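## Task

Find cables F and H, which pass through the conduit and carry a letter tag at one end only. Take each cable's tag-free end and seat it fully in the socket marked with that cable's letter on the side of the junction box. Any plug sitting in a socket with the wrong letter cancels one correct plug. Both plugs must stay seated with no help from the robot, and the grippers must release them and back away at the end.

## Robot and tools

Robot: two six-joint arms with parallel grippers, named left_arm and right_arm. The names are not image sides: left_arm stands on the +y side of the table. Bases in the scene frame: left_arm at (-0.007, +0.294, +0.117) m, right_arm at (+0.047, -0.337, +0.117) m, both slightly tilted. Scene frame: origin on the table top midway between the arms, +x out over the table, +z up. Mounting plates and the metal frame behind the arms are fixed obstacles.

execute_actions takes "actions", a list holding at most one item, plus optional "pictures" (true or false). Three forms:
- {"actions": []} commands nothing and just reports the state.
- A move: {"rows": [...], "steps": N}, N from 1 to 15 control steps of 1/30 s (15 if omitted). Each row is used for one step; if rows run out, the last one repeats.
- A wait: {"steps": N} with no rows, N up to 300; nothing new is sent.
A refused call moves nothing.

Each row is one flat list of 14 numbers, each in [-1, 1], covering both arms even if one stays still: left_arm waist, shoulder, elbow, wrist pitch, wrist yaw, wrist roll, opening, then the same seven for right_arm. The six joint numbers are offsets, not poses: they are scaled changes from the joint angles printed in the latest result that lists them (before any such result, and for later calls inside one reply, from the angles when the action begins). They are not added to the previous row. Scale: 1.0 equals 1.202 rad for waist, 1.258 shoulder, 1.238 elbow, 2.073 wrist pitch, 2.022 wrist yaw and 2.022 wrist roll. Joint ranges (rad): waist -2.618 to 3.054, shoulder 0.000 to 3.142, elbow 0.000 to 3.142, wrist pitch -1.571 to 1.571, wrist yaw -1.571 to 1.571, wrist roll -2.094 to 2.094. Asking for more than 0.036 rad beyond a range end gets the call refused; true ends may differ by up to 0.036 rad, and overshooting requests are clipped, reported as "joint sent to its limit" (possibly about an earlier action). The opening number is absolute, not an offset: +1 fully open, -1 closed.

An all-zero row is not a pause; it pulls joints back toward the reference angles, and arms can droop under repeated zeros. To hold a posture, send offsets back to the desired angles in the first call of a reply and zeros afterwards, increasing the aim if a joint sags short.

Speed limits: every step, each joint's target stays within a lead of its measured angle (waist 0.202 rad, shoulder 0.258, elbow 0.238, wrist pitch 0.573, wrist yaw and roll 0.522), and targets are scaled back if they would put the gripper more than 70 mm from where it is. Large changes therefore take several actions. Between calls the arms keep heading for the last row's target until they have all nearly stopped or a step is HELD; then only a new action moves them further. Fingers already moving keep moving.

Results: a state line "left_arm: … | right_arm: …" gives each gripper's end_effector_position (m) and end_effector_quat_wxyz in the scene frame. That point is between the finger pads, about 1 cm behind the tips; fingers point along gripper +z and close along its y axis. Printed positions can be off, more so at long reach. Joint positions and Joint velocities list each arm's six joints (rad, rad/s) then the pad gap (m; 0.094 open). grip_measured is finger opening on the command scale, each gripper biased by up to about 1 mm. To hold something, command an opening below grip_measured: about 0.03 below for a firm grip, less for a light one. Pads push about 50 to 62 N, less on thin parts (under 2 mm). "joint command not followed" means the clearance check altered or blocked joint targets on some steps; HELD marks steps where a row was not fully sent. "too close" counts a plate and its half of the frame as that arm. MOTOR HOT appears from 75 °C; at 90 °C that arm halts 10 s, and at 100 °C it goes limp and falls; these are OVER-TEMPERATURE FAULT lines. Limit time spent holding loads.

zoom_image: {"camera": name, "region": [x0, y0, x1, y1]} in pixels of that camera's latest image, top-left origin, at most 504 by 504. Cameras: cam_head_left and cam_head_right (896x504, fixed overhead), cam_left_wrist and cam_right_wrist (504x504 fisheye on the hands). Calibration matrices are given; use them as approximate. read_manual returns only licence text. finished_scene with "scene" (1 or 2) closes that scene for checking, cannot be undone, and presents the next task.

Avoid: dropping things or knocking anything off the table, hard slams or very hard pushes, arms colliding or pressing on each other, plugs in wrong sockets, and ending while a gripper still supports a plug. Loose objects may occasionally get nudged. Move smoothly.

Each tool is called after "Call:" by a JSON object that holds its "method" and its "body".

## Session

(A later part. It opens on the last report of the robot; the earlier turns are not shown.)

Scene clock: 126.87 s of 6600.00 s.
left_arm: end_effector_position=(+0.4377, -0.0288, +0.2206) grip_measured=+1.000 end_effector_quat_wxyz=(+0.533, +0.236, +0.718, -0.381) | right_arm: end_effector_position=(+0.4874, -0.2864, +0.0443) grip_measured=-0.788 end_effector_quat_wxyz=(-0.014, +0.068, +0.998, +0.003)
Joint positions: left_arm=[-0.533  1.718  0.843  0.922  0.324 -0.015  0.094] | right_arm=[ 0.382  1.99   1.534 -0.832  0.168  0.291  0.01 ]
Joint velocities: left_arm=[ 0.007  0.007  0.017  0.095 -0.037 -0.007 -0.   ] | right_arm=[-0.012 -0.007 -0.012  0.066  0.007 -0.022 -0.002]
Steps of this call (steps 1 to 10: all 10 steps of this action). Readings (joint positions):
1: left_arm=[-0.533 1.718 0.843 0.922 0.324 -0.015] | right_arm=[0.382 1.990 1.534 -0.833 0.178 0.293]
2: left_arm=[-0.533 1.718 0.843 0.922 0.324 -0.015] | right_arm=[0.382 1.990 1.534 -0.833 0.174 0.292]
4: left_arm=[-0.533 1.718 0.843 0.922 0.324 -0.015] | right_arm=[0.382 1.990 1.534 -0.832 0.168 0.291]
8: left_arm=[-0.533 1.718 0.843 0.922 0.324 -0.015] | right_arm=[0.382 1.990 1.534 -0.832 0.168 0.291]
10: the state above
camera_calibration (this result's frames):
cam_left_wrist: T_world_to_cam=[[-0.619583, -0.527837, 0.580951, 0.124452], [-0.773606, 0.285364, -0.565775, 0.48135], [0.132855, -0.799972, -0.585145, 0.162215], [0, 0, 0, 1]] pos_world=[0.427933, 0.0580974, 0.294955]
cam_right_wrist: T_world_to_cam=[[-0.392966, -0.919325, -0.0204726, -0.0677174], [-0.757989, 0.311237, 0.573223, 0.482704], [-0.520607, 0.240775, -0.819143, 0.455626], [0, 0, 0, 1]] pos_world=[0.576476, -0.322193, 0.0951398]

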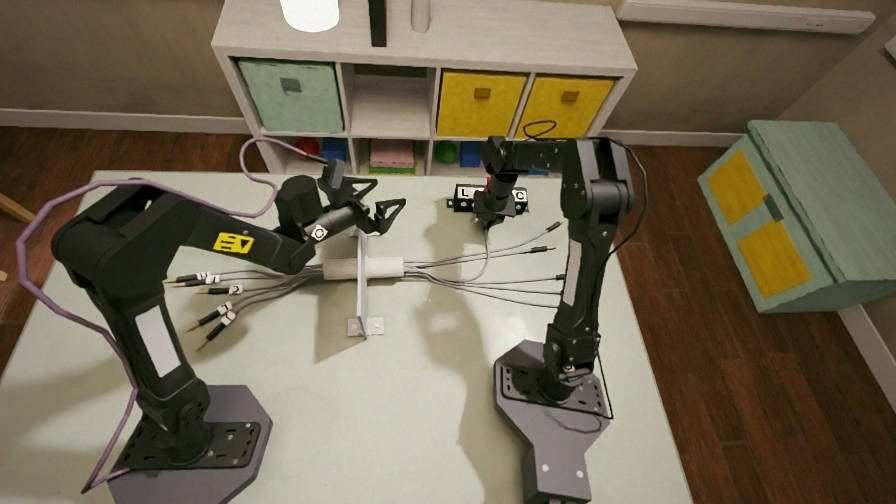

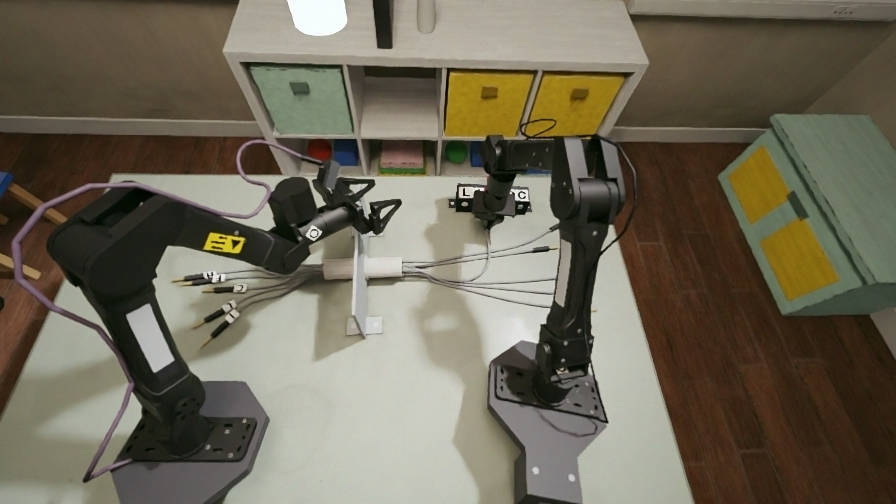

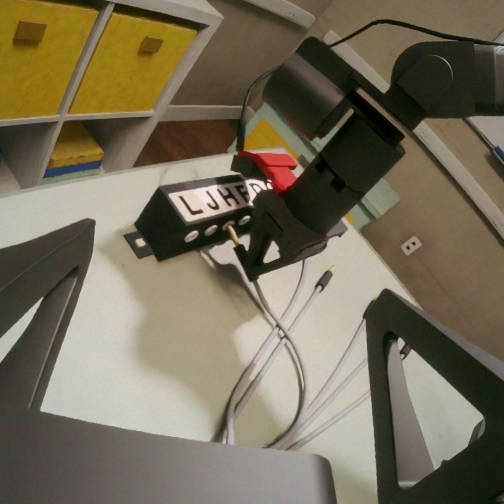

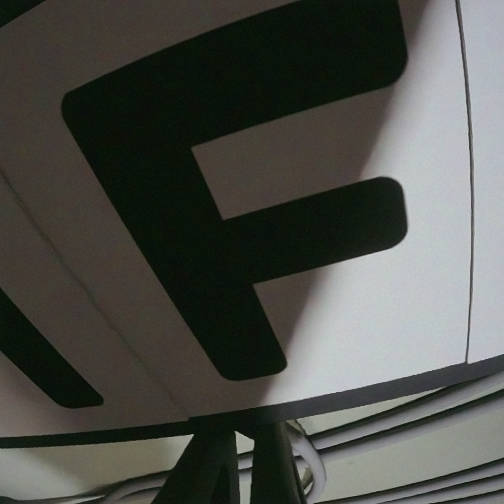

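Call:
{"method": "execute_actions", "body": {"actions": [{"rows":[[0,0,0,0,0,0,1,0.022,-0.03,0.01,0.01,0,0,-0.85]],"steps":12}]}}

Call:
{"method": "zoom_image", "body": {"camera": "cam_left_wrist", "region": [170,180,300,290]}}

Scene clock: 127.97 s of 6600.00 s.
left_arm: end_effector_position=(+0.4377, -0.0288, +0.2206) grip_measured=+1.000 end_effector_quat_wxyz=(+0.533, +0.236, +0.718, -0.381) | right_arm: end_effector_position=(+0.4877, -0.2849, +0.0446) grip_measured=-0.788 end_effector_quat_wxyz=(-0.013, +0.066, +0.998, +0.003)
Joint positions: left_arm=[-0.533  1.718  0.843  0.922  0.324 -0.015  0.094] | right_arm=[ 0.386  1.99   1.534 -0.831  0.17   0.291  0.01 ]
Joint velocities: left_arm=[ 0.002 -0.012  0.022 -0.037 -0.007  0.051  0.001] | right_arm=[ 0.012  0.002 -0.027  0.007  0.066 -0.022 -0.001]
Steps of this call (steps 1 to 15: the robot went on to your last target; steps 16 to 21: nothing new was sent; steps 22 to 33: all 12 steps of this action). Readings (joint positions):
22: left_arm=[-0.533 1.718 0.843 0.922 0.324 -0.015] | right_arm=[0.383 1.990 1.534 -0.832 0.167 0.291]
23: left_arm=[-0.533 1.718 0.843 0.922 0.324 -0.015] | right_arm=[0.384 1.990 1.534 -0.831 0.167 0.291]
25: left_arm=[-0.533 1.718 0.843 0.922 0.324 -0.015] | right_arm=[0.386 1.990 1.534 -0.831 0.170 0.291]
29: left_arm=[-0.533 1.718 0.843 0.922 0.324 -0.015] | right_arm=[0.386 1.990 1.534 -0.831 0.170 0.291]
33: the state above
camera_calibration (this result's frames):
cam_left_wrist: T_world_to_cam=[[-0.619583, -0.527837, 0.580951, 0.124452], [-0.773606, 0.285364, -0.565775, 0.48135], [0.132855, -0.799972, -0.585145, 0.162215], [0, 0, 0, 1]] pos_world=[0.427933, 0.0580974, 0.294955]
cam_right_wrist: T_world_to_cam=[[-0.389499, -0.920792, -0.0207845, -0.068334], [-0.760489, 0.308796, 0.571228, 0.482897], [-0.519564, 0.238299, -0.820528, 0.454489], [0, 0, 0, 1]] pos_world=[0.576758, -0.320343, 0.0956563]

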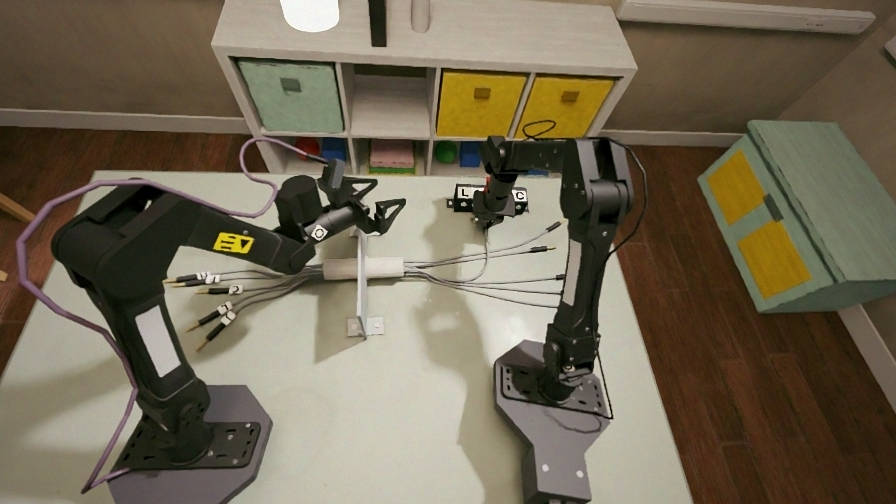

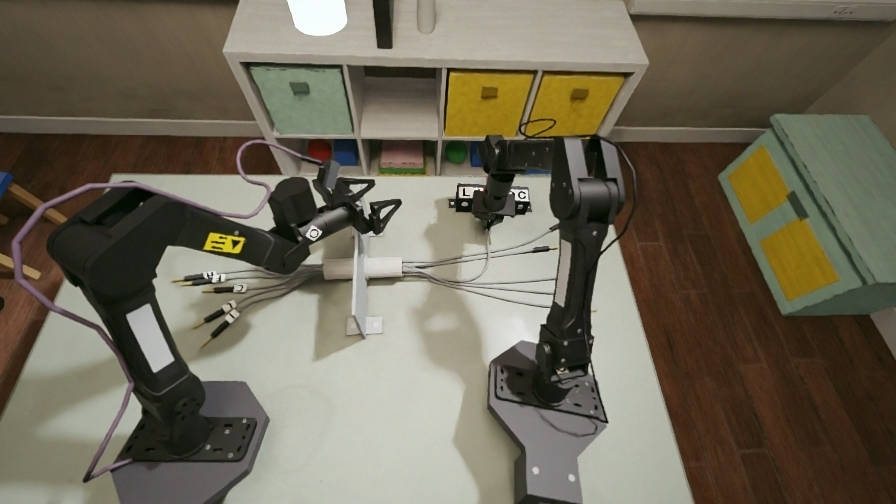

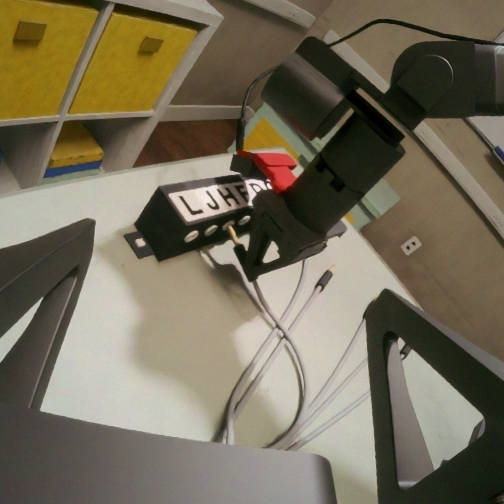

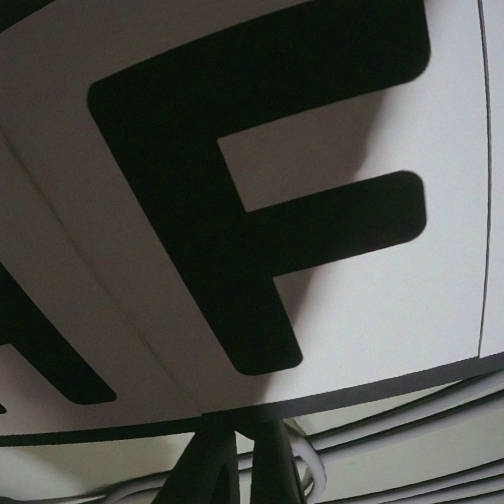

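Region (170, 180, 300, 290) of cam_left_wrist's 504x504 image, scaled by 3.877, with more detail than that image has; it fills the top 426 rows of this view, and the rest is white.

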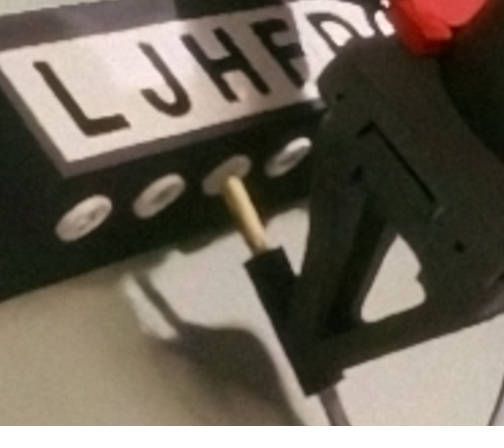

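Call:
{"method": "execute_actions", "body": {"actions": [{"rows":[[0,0,0,0,0,0,1,0,-0.055,0.03,0,0,0,-0.85]],"steps":12}]}}

Call:
{"method": "zoom_image", "body": {"camera": "cam_left_wrist", "region": [170,180,300,290]}}

Scene clock: 130.30 s of 6600.00 s.
left_arm: end_effector_position=(+0.4377, -0.0288, +0.2206) grip_measured=+1.000 end_effector_quat_wxyz=(+0.533, +0.236, +0.718, -0.381) | right_arm: end_effector_position=(+0.4878, -0.2850, +0.0518) grip_measured=-0.788 end_effector_quat_wxyz=(-0.010, +0.067, +0.998, +0.007)
Joint positions: left_arm=[-0.533  1.718  0.843  0.922  0.324 -0.015  0.094] | right_arm=[ 0.386  1.971  1.534 -0.843  0.163  0.291  0.01 ]
Joint velocities: left_arm=[-0.007  0.002 -0.002 -0.022 -0.007  0.037 -0.   ] | right_arm=[-0.007  0.012 -0.032 -0.007  0.022  0.051 -0.001]
Steps of this call (steps 1 to 15: the robot went on to your last target; steps 16 to 58: nothing new was sent; steps 59 to 70: all 12 steps of this action). Readings (joint positions):
59: left_arm=[-0.533 1.718 0.843 0.922 0.324 -0.015] | right_arm=[0.386 1.988 1.534 -0.831 0.170 0.291]
60: left_arm=[-0.533 1.718 0.843 0.922 0.324 -0.015] | right_arm=[0.386 1.984 1.534 -0.833 0.170 0.291]
62: left_arm=[-0.533 1.718 0.843 0.922 0.324 -0.015] | right_arm=[0.386 1.976 1.534 -0.839 0.167 0.291]
66: left_arm=[-0.533 1.718 0.843 0.922 0.324 -0.015] | right_arm=[0.386 1.971 1.534 -0.843 0.163 0.291]
70: the state above
camera_calibration (this result's frames):
cam_left_wrist: T_world_to_cam=[[-0.619583, -0.527837, 0.580951, 0.124452], [-0.773606, 0.285364, -0.565775, 0.48135], [0.132855, -0.799972, -0.585145, 0.162215], [0, 0, 0, 1]] pos_world=[0.427933, 0.0580974, 0.294955]
cam_right_wrist: T_world_to_cam=[[-0.390516, -0.920115, -0.0297671, -0.0670566], [-0.762876, 0.305344, 0.569899, 0.479135], [-0.515284, 0.245264, -0.821175, 0.46042], [0, 0, 0, 1]] pos_world=[0.576581, -0.320925, 0.10303]

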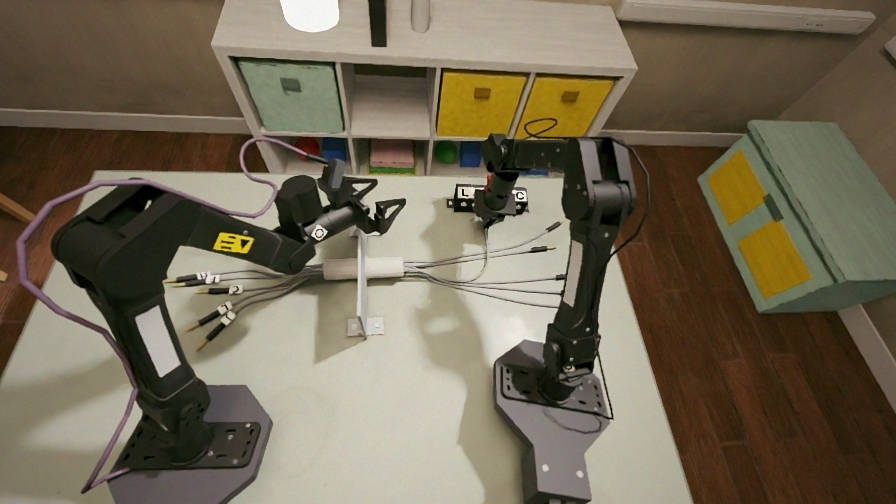

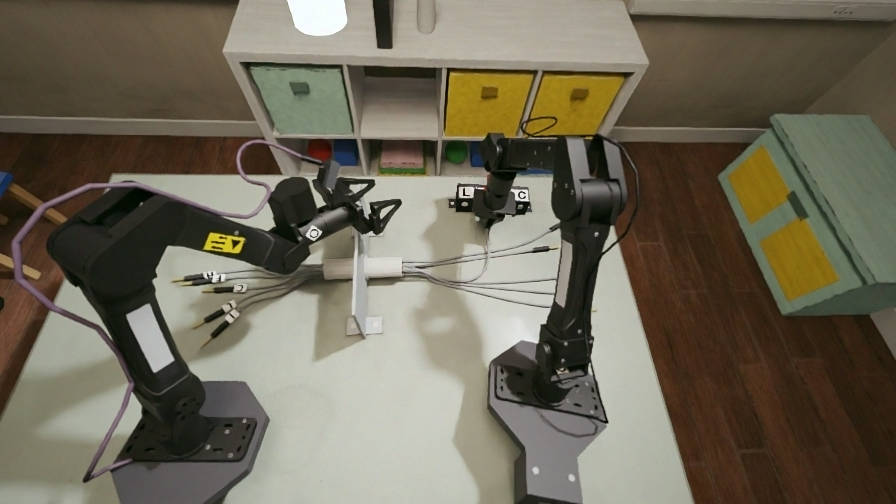

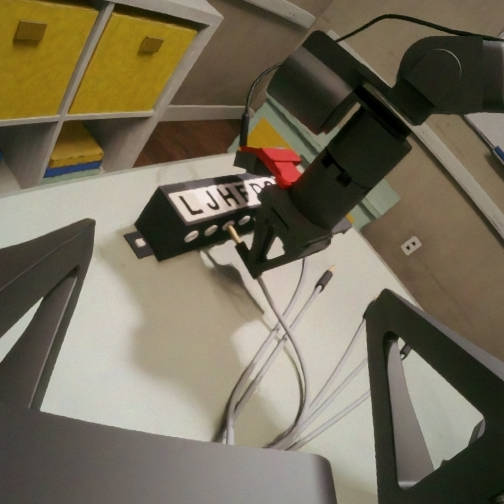

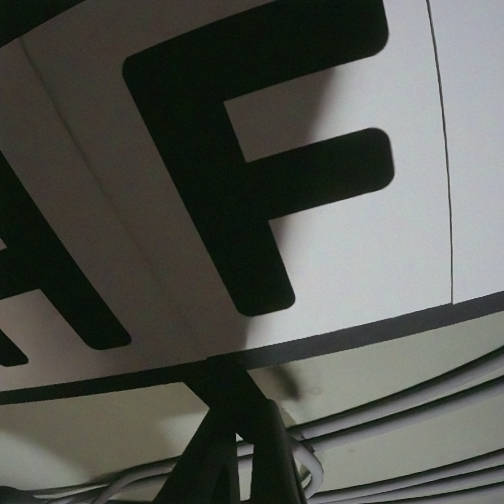

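Region (170, 180, 300, 290) of cam_left_wrist's 504x504 image, scaled by 3.877, with more detail than that image has; it fills the top 426 rows of this view, and the rest is white.

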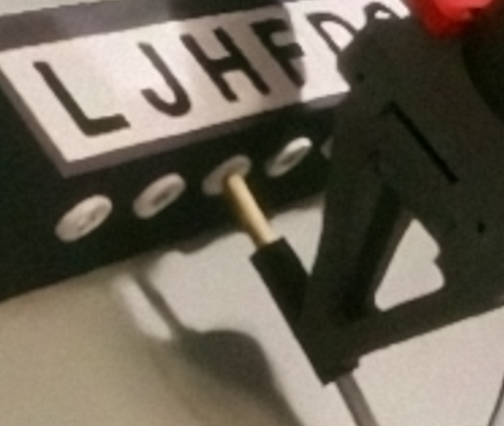

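Call:
{"method": "zoom_image", "body": {"camera": "cam_head_left", "region": [440,170,540,250]}}

Call:
{"method": "execute_actions", "body": {"actions": [{"rows":[[0,0,0,0,0,0,1,0,-0.045,0.03,0.0,0,0,-0.85]],"steps":12}]}}

Call:
{"method": "zoom_image", "body": {"camera": "cam_left_wrist", "region": [170,180,300,290]}}

Region (440, 170, 540, 250) of cam_head_left's 896x504 image, scaled by 5.040, with more detail than that image has; it fills the top 403 rows of this view, and the rest is white.

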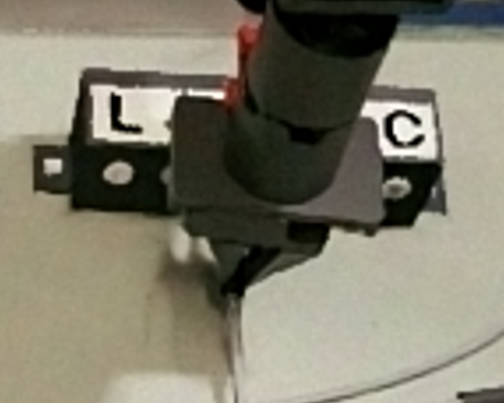

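Scene clock: 132.90 s of 6600.00 s.
left_arm: end_effector_position=(+0.4377, -0.0288, +0.2206) grip_measured=+1.000 end_effector_quat_wxyz=(+0.533, +0.236, +0.718, -0.381) | right_arm: end_effector_position=(+0.4878, -0.2849, +0.0519) grip_measured=-0.788 end_effector_quat_wxyz=(-0.010, +0.067, +0.998, +0.007)
Joint positions: left_arm=[-0.533  1.718  0.843  0.922  0.324 -0.015  0.094] | right_arm=[ 0.386  1.971  1.534 -0.843  0.162  0.291  0.01 ]
Joint velocities: left_arm=[ 0.002 -0.002  0.012  0.022 -0.066 -0.066 -0.   ] | right_arm=[-0.017  0.002 -0.002 -0.007 -0.007 -0.037 -0.001]
Steps of this call (steps 1 to 15: the robot went on to your last target; steps 16 to 66: nothing new was sent; steps 67 to 78: all 12 steps of this action). Readings (joint positions):
67: left_arm=[-0.533 1.718 0.843 0.922 0.324 -0.015] | right_arm=[0.386 1.971 1.534 -0.843 0.163 0.291]
68: left_arm=[-0.533 1.718 0.843 0.922 0.324 -0.015] | right_arm=[0.386 1.971 1.534 -0.843 0.162 0.291]
70: left_arm=[-0.533 1.718 0.843 0.922 0.324 -0.015] | right_arm=[0.386 1.971 1.534 -0.843 0.162 0.291]
74: left_arm=[-0.533 1.718 0.843 0.922 0.324 -0.015] | right_arm=[0.386 1.971 1.534 -0.843 0.162 0.291]
78: the state above
camera_calibration (this result's frames):
cam_left_wrist: T_world_to_cam=[[-0.619583, -0.527837, 0.580951, 0.124452], [-0.773606, 0.285364, -0.565775, 0.48135], [0.132855, -0.799972, -0.585145, 0.162215], [0, 0, 0, 1]] pos_world=[0.427933, 0.0580974, 0.294955]
cam_right_wrist: T_world_to_cam=[[-0.390532, -0.920087, -0.0304135, -0.0668922], [-0.762804, 0.304924, 0.570221, 0.478905], [-0.515379, 0.245889, -0.820928, 0.46059], [0, 0, 0, 1]] pos_world=[0.576565, -0.32083, 0.102995]

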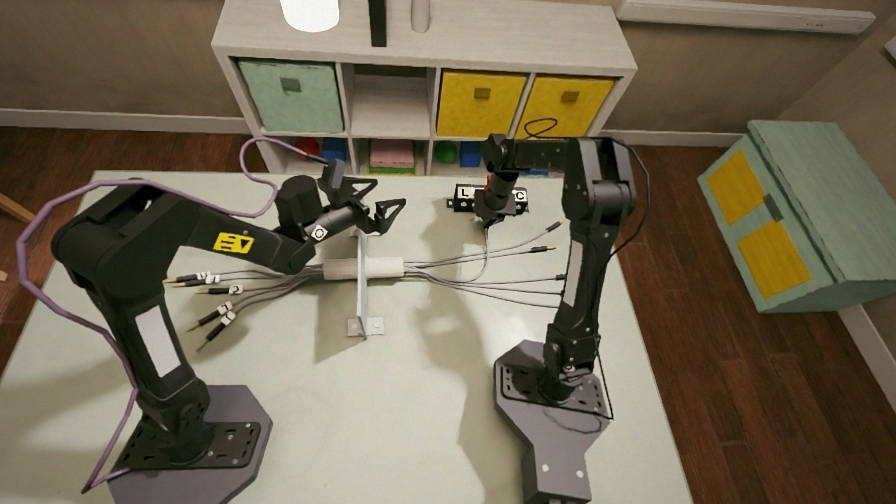

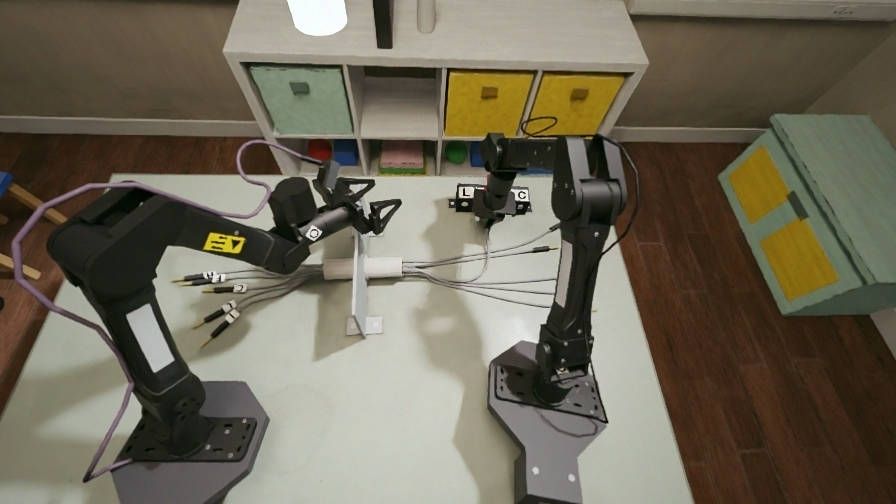

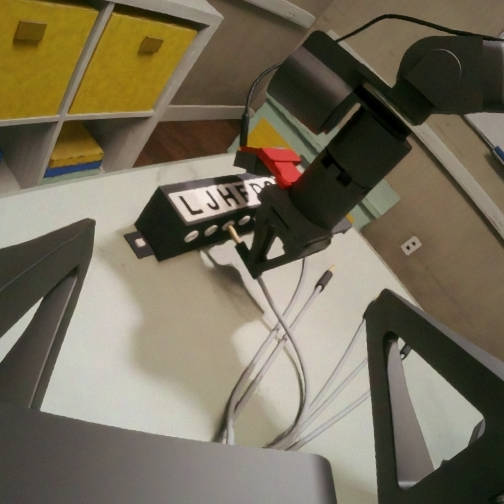

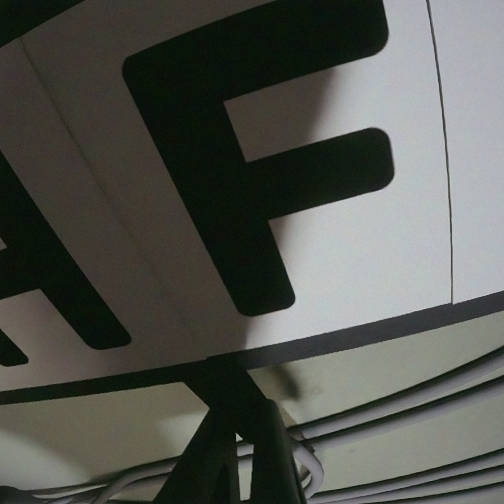

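Region (170, 180, 300, 290) of cam_left_wrist's 504x504 image, scaled by 3.877, with more detail than that image has; it fills the top 426 rows of this view, and the rest is white.

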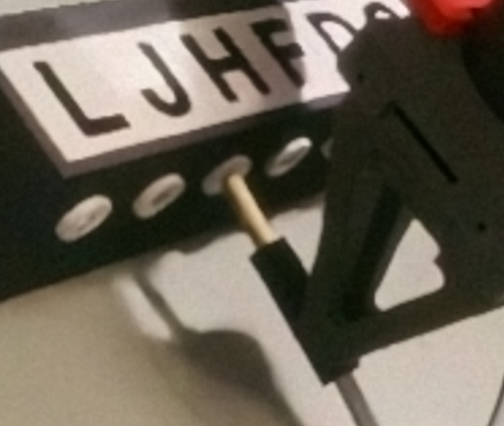

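Call:
{"method": "execute_actions", "body": {"actions": [{"rows":[[0,0,0,0,0,0,1,0,-0.06,0.03,0.01,0,0,-0.85]],"steps":10}]}}

Call:
{"method": "zoom_image", "body": {"camera": "cam_left_wrist", "region": [170,180,300,290]}}

Scene clock: 134.27 s of 6600.00 s.
left_arm: end_effector_position=(+0.4377, -0.0288, +0.2206) grip_measured=+1.000 end_effector_quat_wxyz=(+0.533, +0.236, +0.718, -0.381) | right_arm: end_effector_position=(+0.4902, -0.2844, +0.0617) grip_measured=-0.788 end_effector_quat_wxyz=(-0.003, +0.068, +0.998, +0.015)
Joint positions: left_arm=[-0.533  1.718  0.843  0.922  0.324 -0.015  0.094] | right_arm=[ 0.386  1.946  1.534 -0.85   0.152  0.291  0.01 ]
Joint velocities: left_arm=[ 0.012  0.002  0.017  0.022 -0.081 -0.007  0.   ] | right_arm=[-0.007 -0.002 -0.012  0.022 -0.095 -0.037  0.001]
Steps of this call (steps 1 to 15: the robot went on to your last target; steps 16 to 31: nothing new was sent; steps 32 to 41: all 10 steps of this action). Readings (joint positions):
32: left_arm=[-0.533 1.718 0.843 0.922 0.324 -0.015] | right_arm=[0.386 1.969 1.534 -0.843 0.162 0.291]
33: left_arm=[-0.533 1.718 0.843 0.922 0.324 -0.015] | right_arm=[0.386 1.967 1.534 -0.844 0.160 0.291]
35: left_arm=[-0.533 1.718 0.843 0.922 0.324 -0.015] | right_arm=[0.386 1.959 1.534 -0.848 0.157 0.291]
39: left_arm=[-0.533 1.718 0.843 0.922 0.324 -0.015] | right_arm=[0.386 1.946 1.534 -0.850 0.152 0.291]
41: the state above
camera_calibration (this result's frames):
cam_left_wrist: T_world_to_cam=[[-0.619583, -0.527837, 0.580951, 0.124452], [-0.773606, 0.285364, -0.565775, 0.48135], [0.132855, -0.799972, -0.585145, 0.162215], [0, 0, 0, 1]] pos_world=[0.427933, 0.0580974, 0.294955]
cam_right_wrist: T_world_to_cam=[[-0.393048, -0.918202, -0.0491819, -0.0622695], [-0.771101, 0.299998, 0.561608, 0.478189], [-0.500915, 0.258663, -0.82594, 0.466657], [0, 0, 0, 1]] pos_world=[0.578012, -0.321339, 0.113814]

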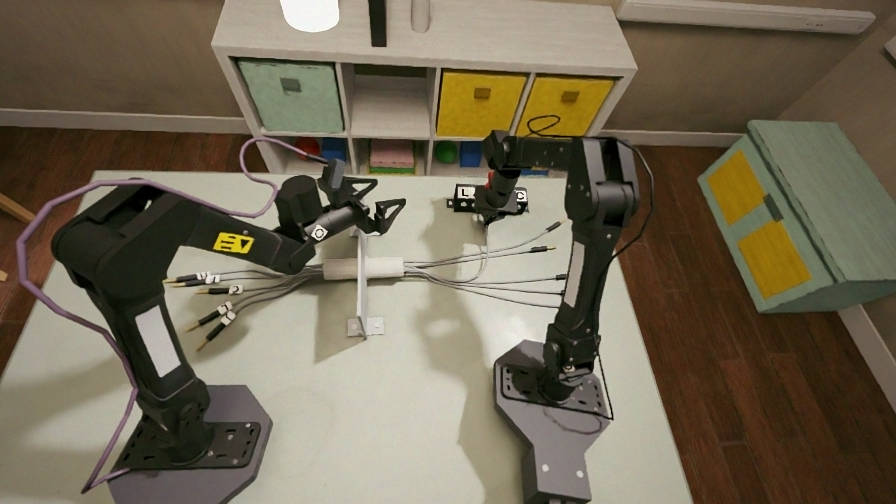

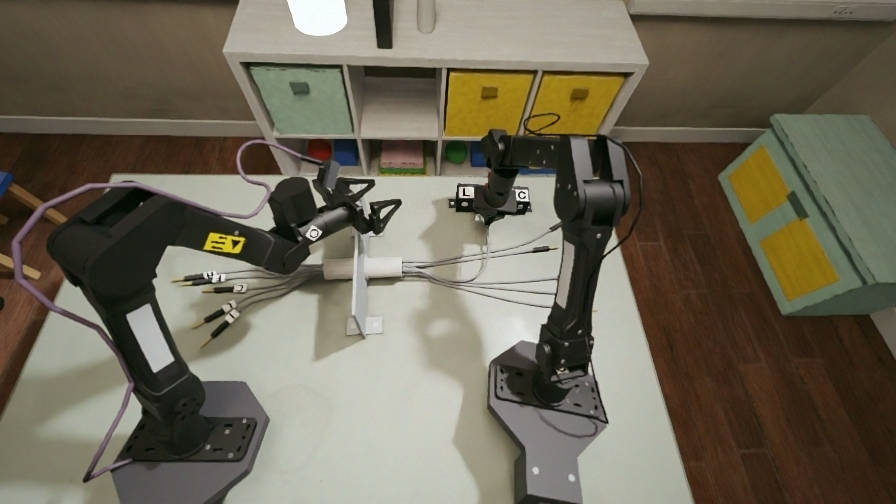

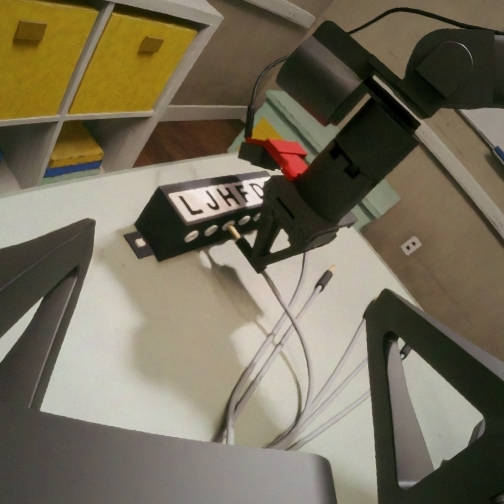

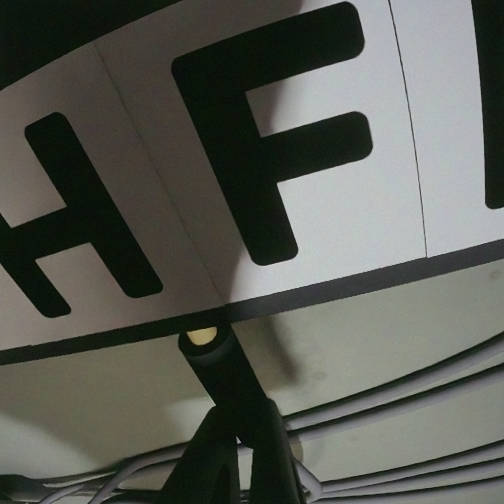

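Region (170, 180, 300, 290) of cam_left_wrist's 504x504 image, scaled by 3.877, with more detail than that image has; it fills the top 426 rows of this view, and the rest is white.

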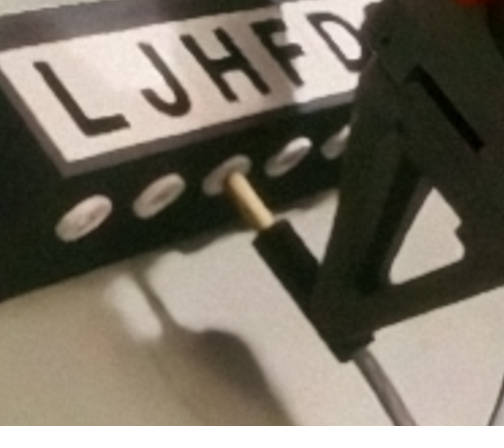

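Call:
{"method": "execute_actions", "body": {"actions": [{"rows":[[0,0,0,0,0,0,1,-0.015,0.0,0.085,0.0,0,0,-0.86]],"steps":12}]}}

Call:
{"method": "zoom_image", "body": {"camera": "cam_left_wrist", "region": [170,180,300,290]}}

Scene clock: 135.40 s of 6600.00 s.
left_arm: end_effector_position=(+0.4377, -0.0288, +0.2206) grip_measured=+1.000 end_effector_quat_wxyz=(+0.533, +0.236, +0.718, -0.381) | right_arm: end_effector_position=(+0.4909, -0.2850, +0.0631) grip_measured=-0.788 end_effector_quat_wxyz=(-0.017, +0.068, +0.997, +0.016)
Joint positions: left_arm=[-0.533  1.718  0.843  0.922  0.324 -0.015  0.094] | right_arm=[ 0.38   1.969  1.582 -0.902  0.14   0.289  0.01 ]
Joint velocities: left_arm=[-0.012 -0.012 -0.007  0.007  0.007 -0.037 -0.001] | right_arm=[-0.012 -0.002  0.002 -0.022  0.022 -0.022  0.   ]
Steps of this call (steps 1 to 15: the robot went on to your last target; steps 16 to 22: nothing new was sent; steps 23 to 34: all 12 steps of this action). Readings (joint positions):
23: left_arm=[-0.533 1.718 0.843 0.922 0.324 -0.015] | right_arm=[0.386 1.948 1.544 -0.858 0.151 0.291]
24: left_arm=[-0.533 1.718 0.843 0.922 0.324 -0.015] | right_arm=[0.384 1.956 1.560 -0.876 0.149 0.291]
26: left_arm=[-0.533 1.718 0.843 0.922 0.324 -0.015] | right_arm=[0.382 1.966 1.576 -0.894 0.143 0.290]
30: left_arm=[-0.533 1.718 0.843 0.922 0.324 -0.015] | right_arm=[0.381 1.969 1.582 -0.902 0.140 0.289]
34: the state above
camera_calibration (this result's frames):
cam_left_wrist: T_world_to_cam=[[-0.619583, -0.527837, 0.580951, 0.124452], [-0.773606, 0.285364, -0.565775, 0.48135], [0.132855, -0.799972, -0.585145, 0.162215], [0, 0, 0, 1]] pos_world=[0.427933, 0.0580974, 0.294955]
cam_right_wrist: T_world_to_cam=[[-0.392833, -0.918603, -0.0430272, -0.0630698], [-0.754883, 0.295391, 0.585574, 0.467359], [-0.5252, 0.262513, -0.809477, 0.480287], [0, 0, 0, 1]] pos_world=[0.580272, -0.322071, 0.112394]

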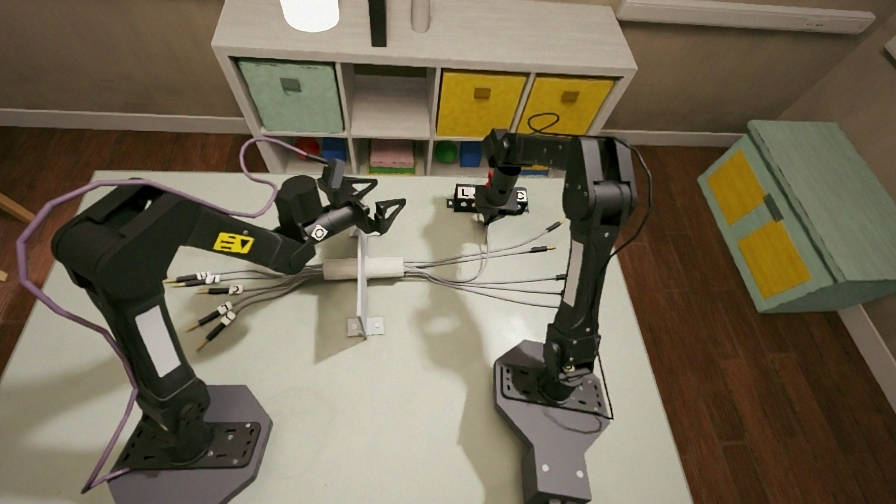

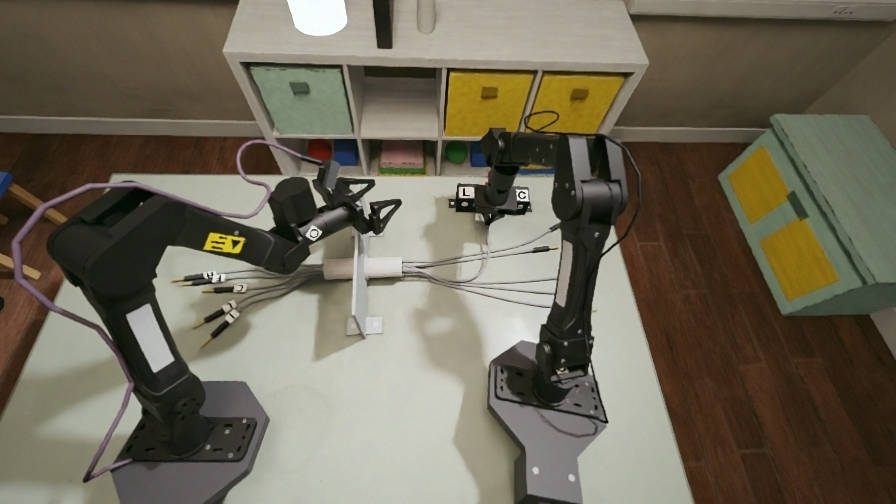

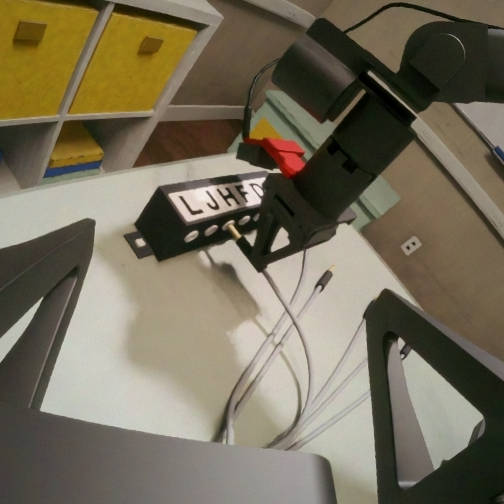

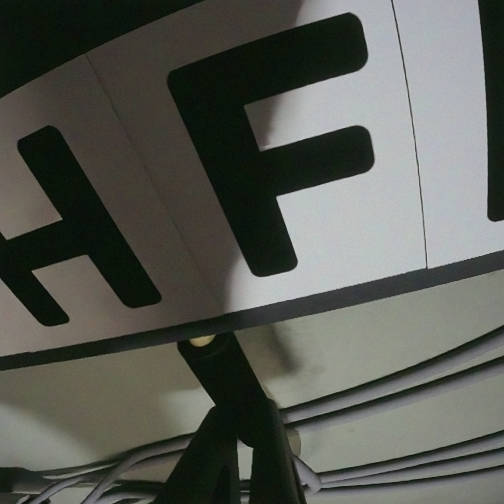

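Region (170, 180, 300, 290) of cam_left_wrist's 504x504 image, scaled by 3.877, with more detail than that image has; it fills the top 426 rows of this view, and the rest is white.

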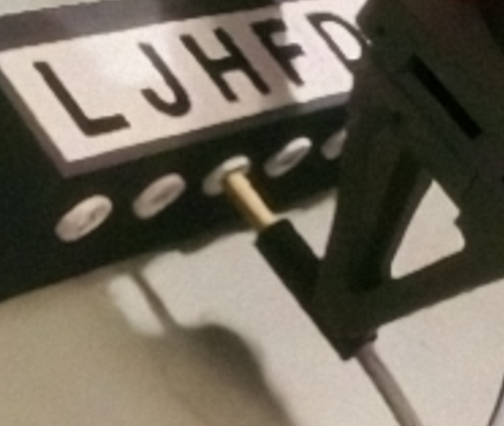

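Call:
{"method": "execute_actions", "body": {"actions": [{"rows":[[0,0,0,0,0,0,1,0,0,0.03,0.12,0,0,-0.86],[0,0,0,0,0,0,1,0,0,0.03,0.18,0,0,-0.86],[0,0,0,0,0,0,1,0,0,0.03,0.25,0,0,-0.86]],"steps":15}]}}

Call:
{"method": "zoom_image", "body": {"camera": "cam_left_wrist", "region": [170,180,300,290]}}

Scene clock: 136.83 s of 6600.00 s.
left_arm: end_effector_position=(+0.4377, -0.0288, +0.2206) grip_measured=+1.000 end_effector_quat_wxyz=(+0.533, +0.236, +0.718, -0.381) | right_arm: end_effector_position=(+0.4964, -0.2835, +0.0590) grip_measured=-0.788 end_effector_quat_wxyz=(-0.007, +0.069, +0.997, +0.018)
Joint positions: left_arm=[-0.533  1.718  0.843  0.922  0.324 -0.015  0.094] | right_arm=[ 0.38   1.977  1.579 -0.869  0.14   0.289  0.01 ]
Joint velocities: left_arm=[-0.002 -0.002 -0.002 -0.051 -0.037 -0.022 -0.   ] | right_arm=[-0.002  0.022 -0.012  0.007  0.007 -0.007 -0.001]
Steps of this call (steps 1 to 15: the robot went on to your last target; steps 16 to 28: nothing new was sent; steps 29 to 43: all 15 steps of this action). Readings (joint positions):
29: left_arm=[-0.533 1.718 0.843 0.922 0.324 -0.015] | right_arm=[0.380 1.971 1.582 -0.896 0.138 0.289]
30: left_arm=[-0.533 1.718 0.843 0.922 0.324 -0.015] | right_arm=[0.380 1.974 1.582 -0.882 0.137 0.289]
32: left_arm=[-0.533 1.718 0.843 0.922 0.324 -0.015] | right_arm=[0.380 1.977 1.580 -0.869 0.140 0.289]
36: left_arm=[-0.533 1.718 0.843 0.922 0.324 -0.015] | right_arm=[0.380 1.977 1.579 -0.869 0.140 0.289]
43: the state above
camera_calibration (this result's frames):
cam_left_wrist: T_world_to_cam=[[-0.619583, -0.527837, 0.580951, 0.124452], [-0.773606, 0.285364, -0.565775, 0.48135], [0.132855, -0.799972, -0.585145, 0.162215], [0, 0, 0, 1]] pos_world=[0.427933, 0.0580974, 0.294955]
cam_right_wrist: T_world_to_cam=[[-0.394967, -0.91712, -0.0537705, -0.0575892], [-0.765927, 0.296404, 0.570527, 0.480106], [-0.507304, 0.266523, -0.819517, 0.472342], [0, 0, 0, 1]] pos_world=[0.584601, -0.321012, 0.110083]

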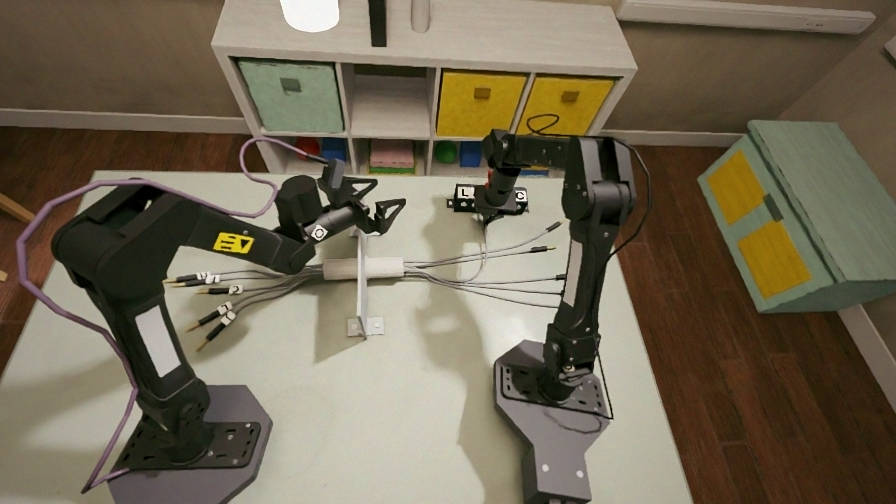

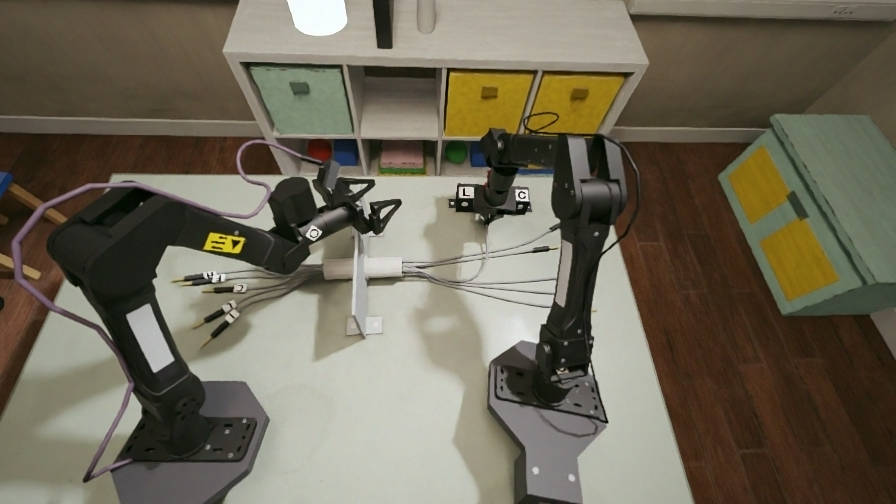

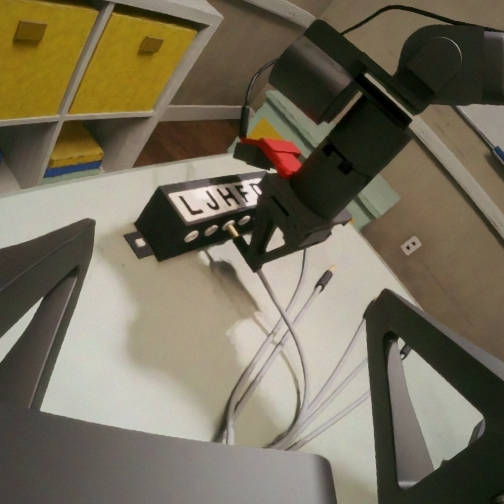

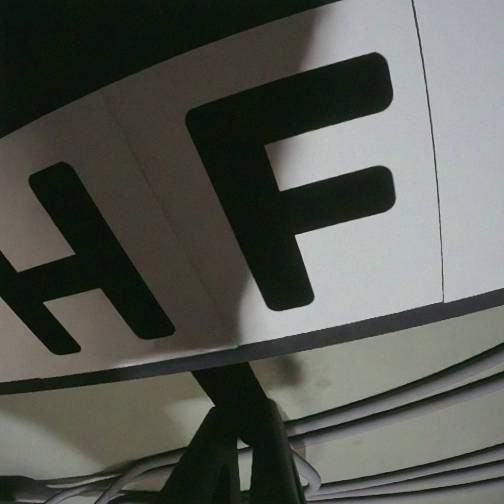

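Region (170, 180, 300, 290) of cam_left_wrist's 504x504 image, scaled by 3.877, with more detail than that image has; it fills the top 426 rows of this view, and the rest is white.

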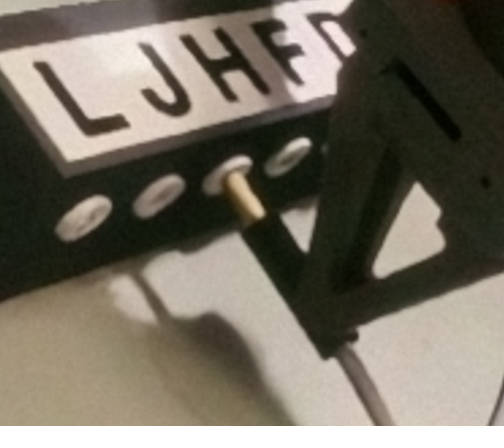

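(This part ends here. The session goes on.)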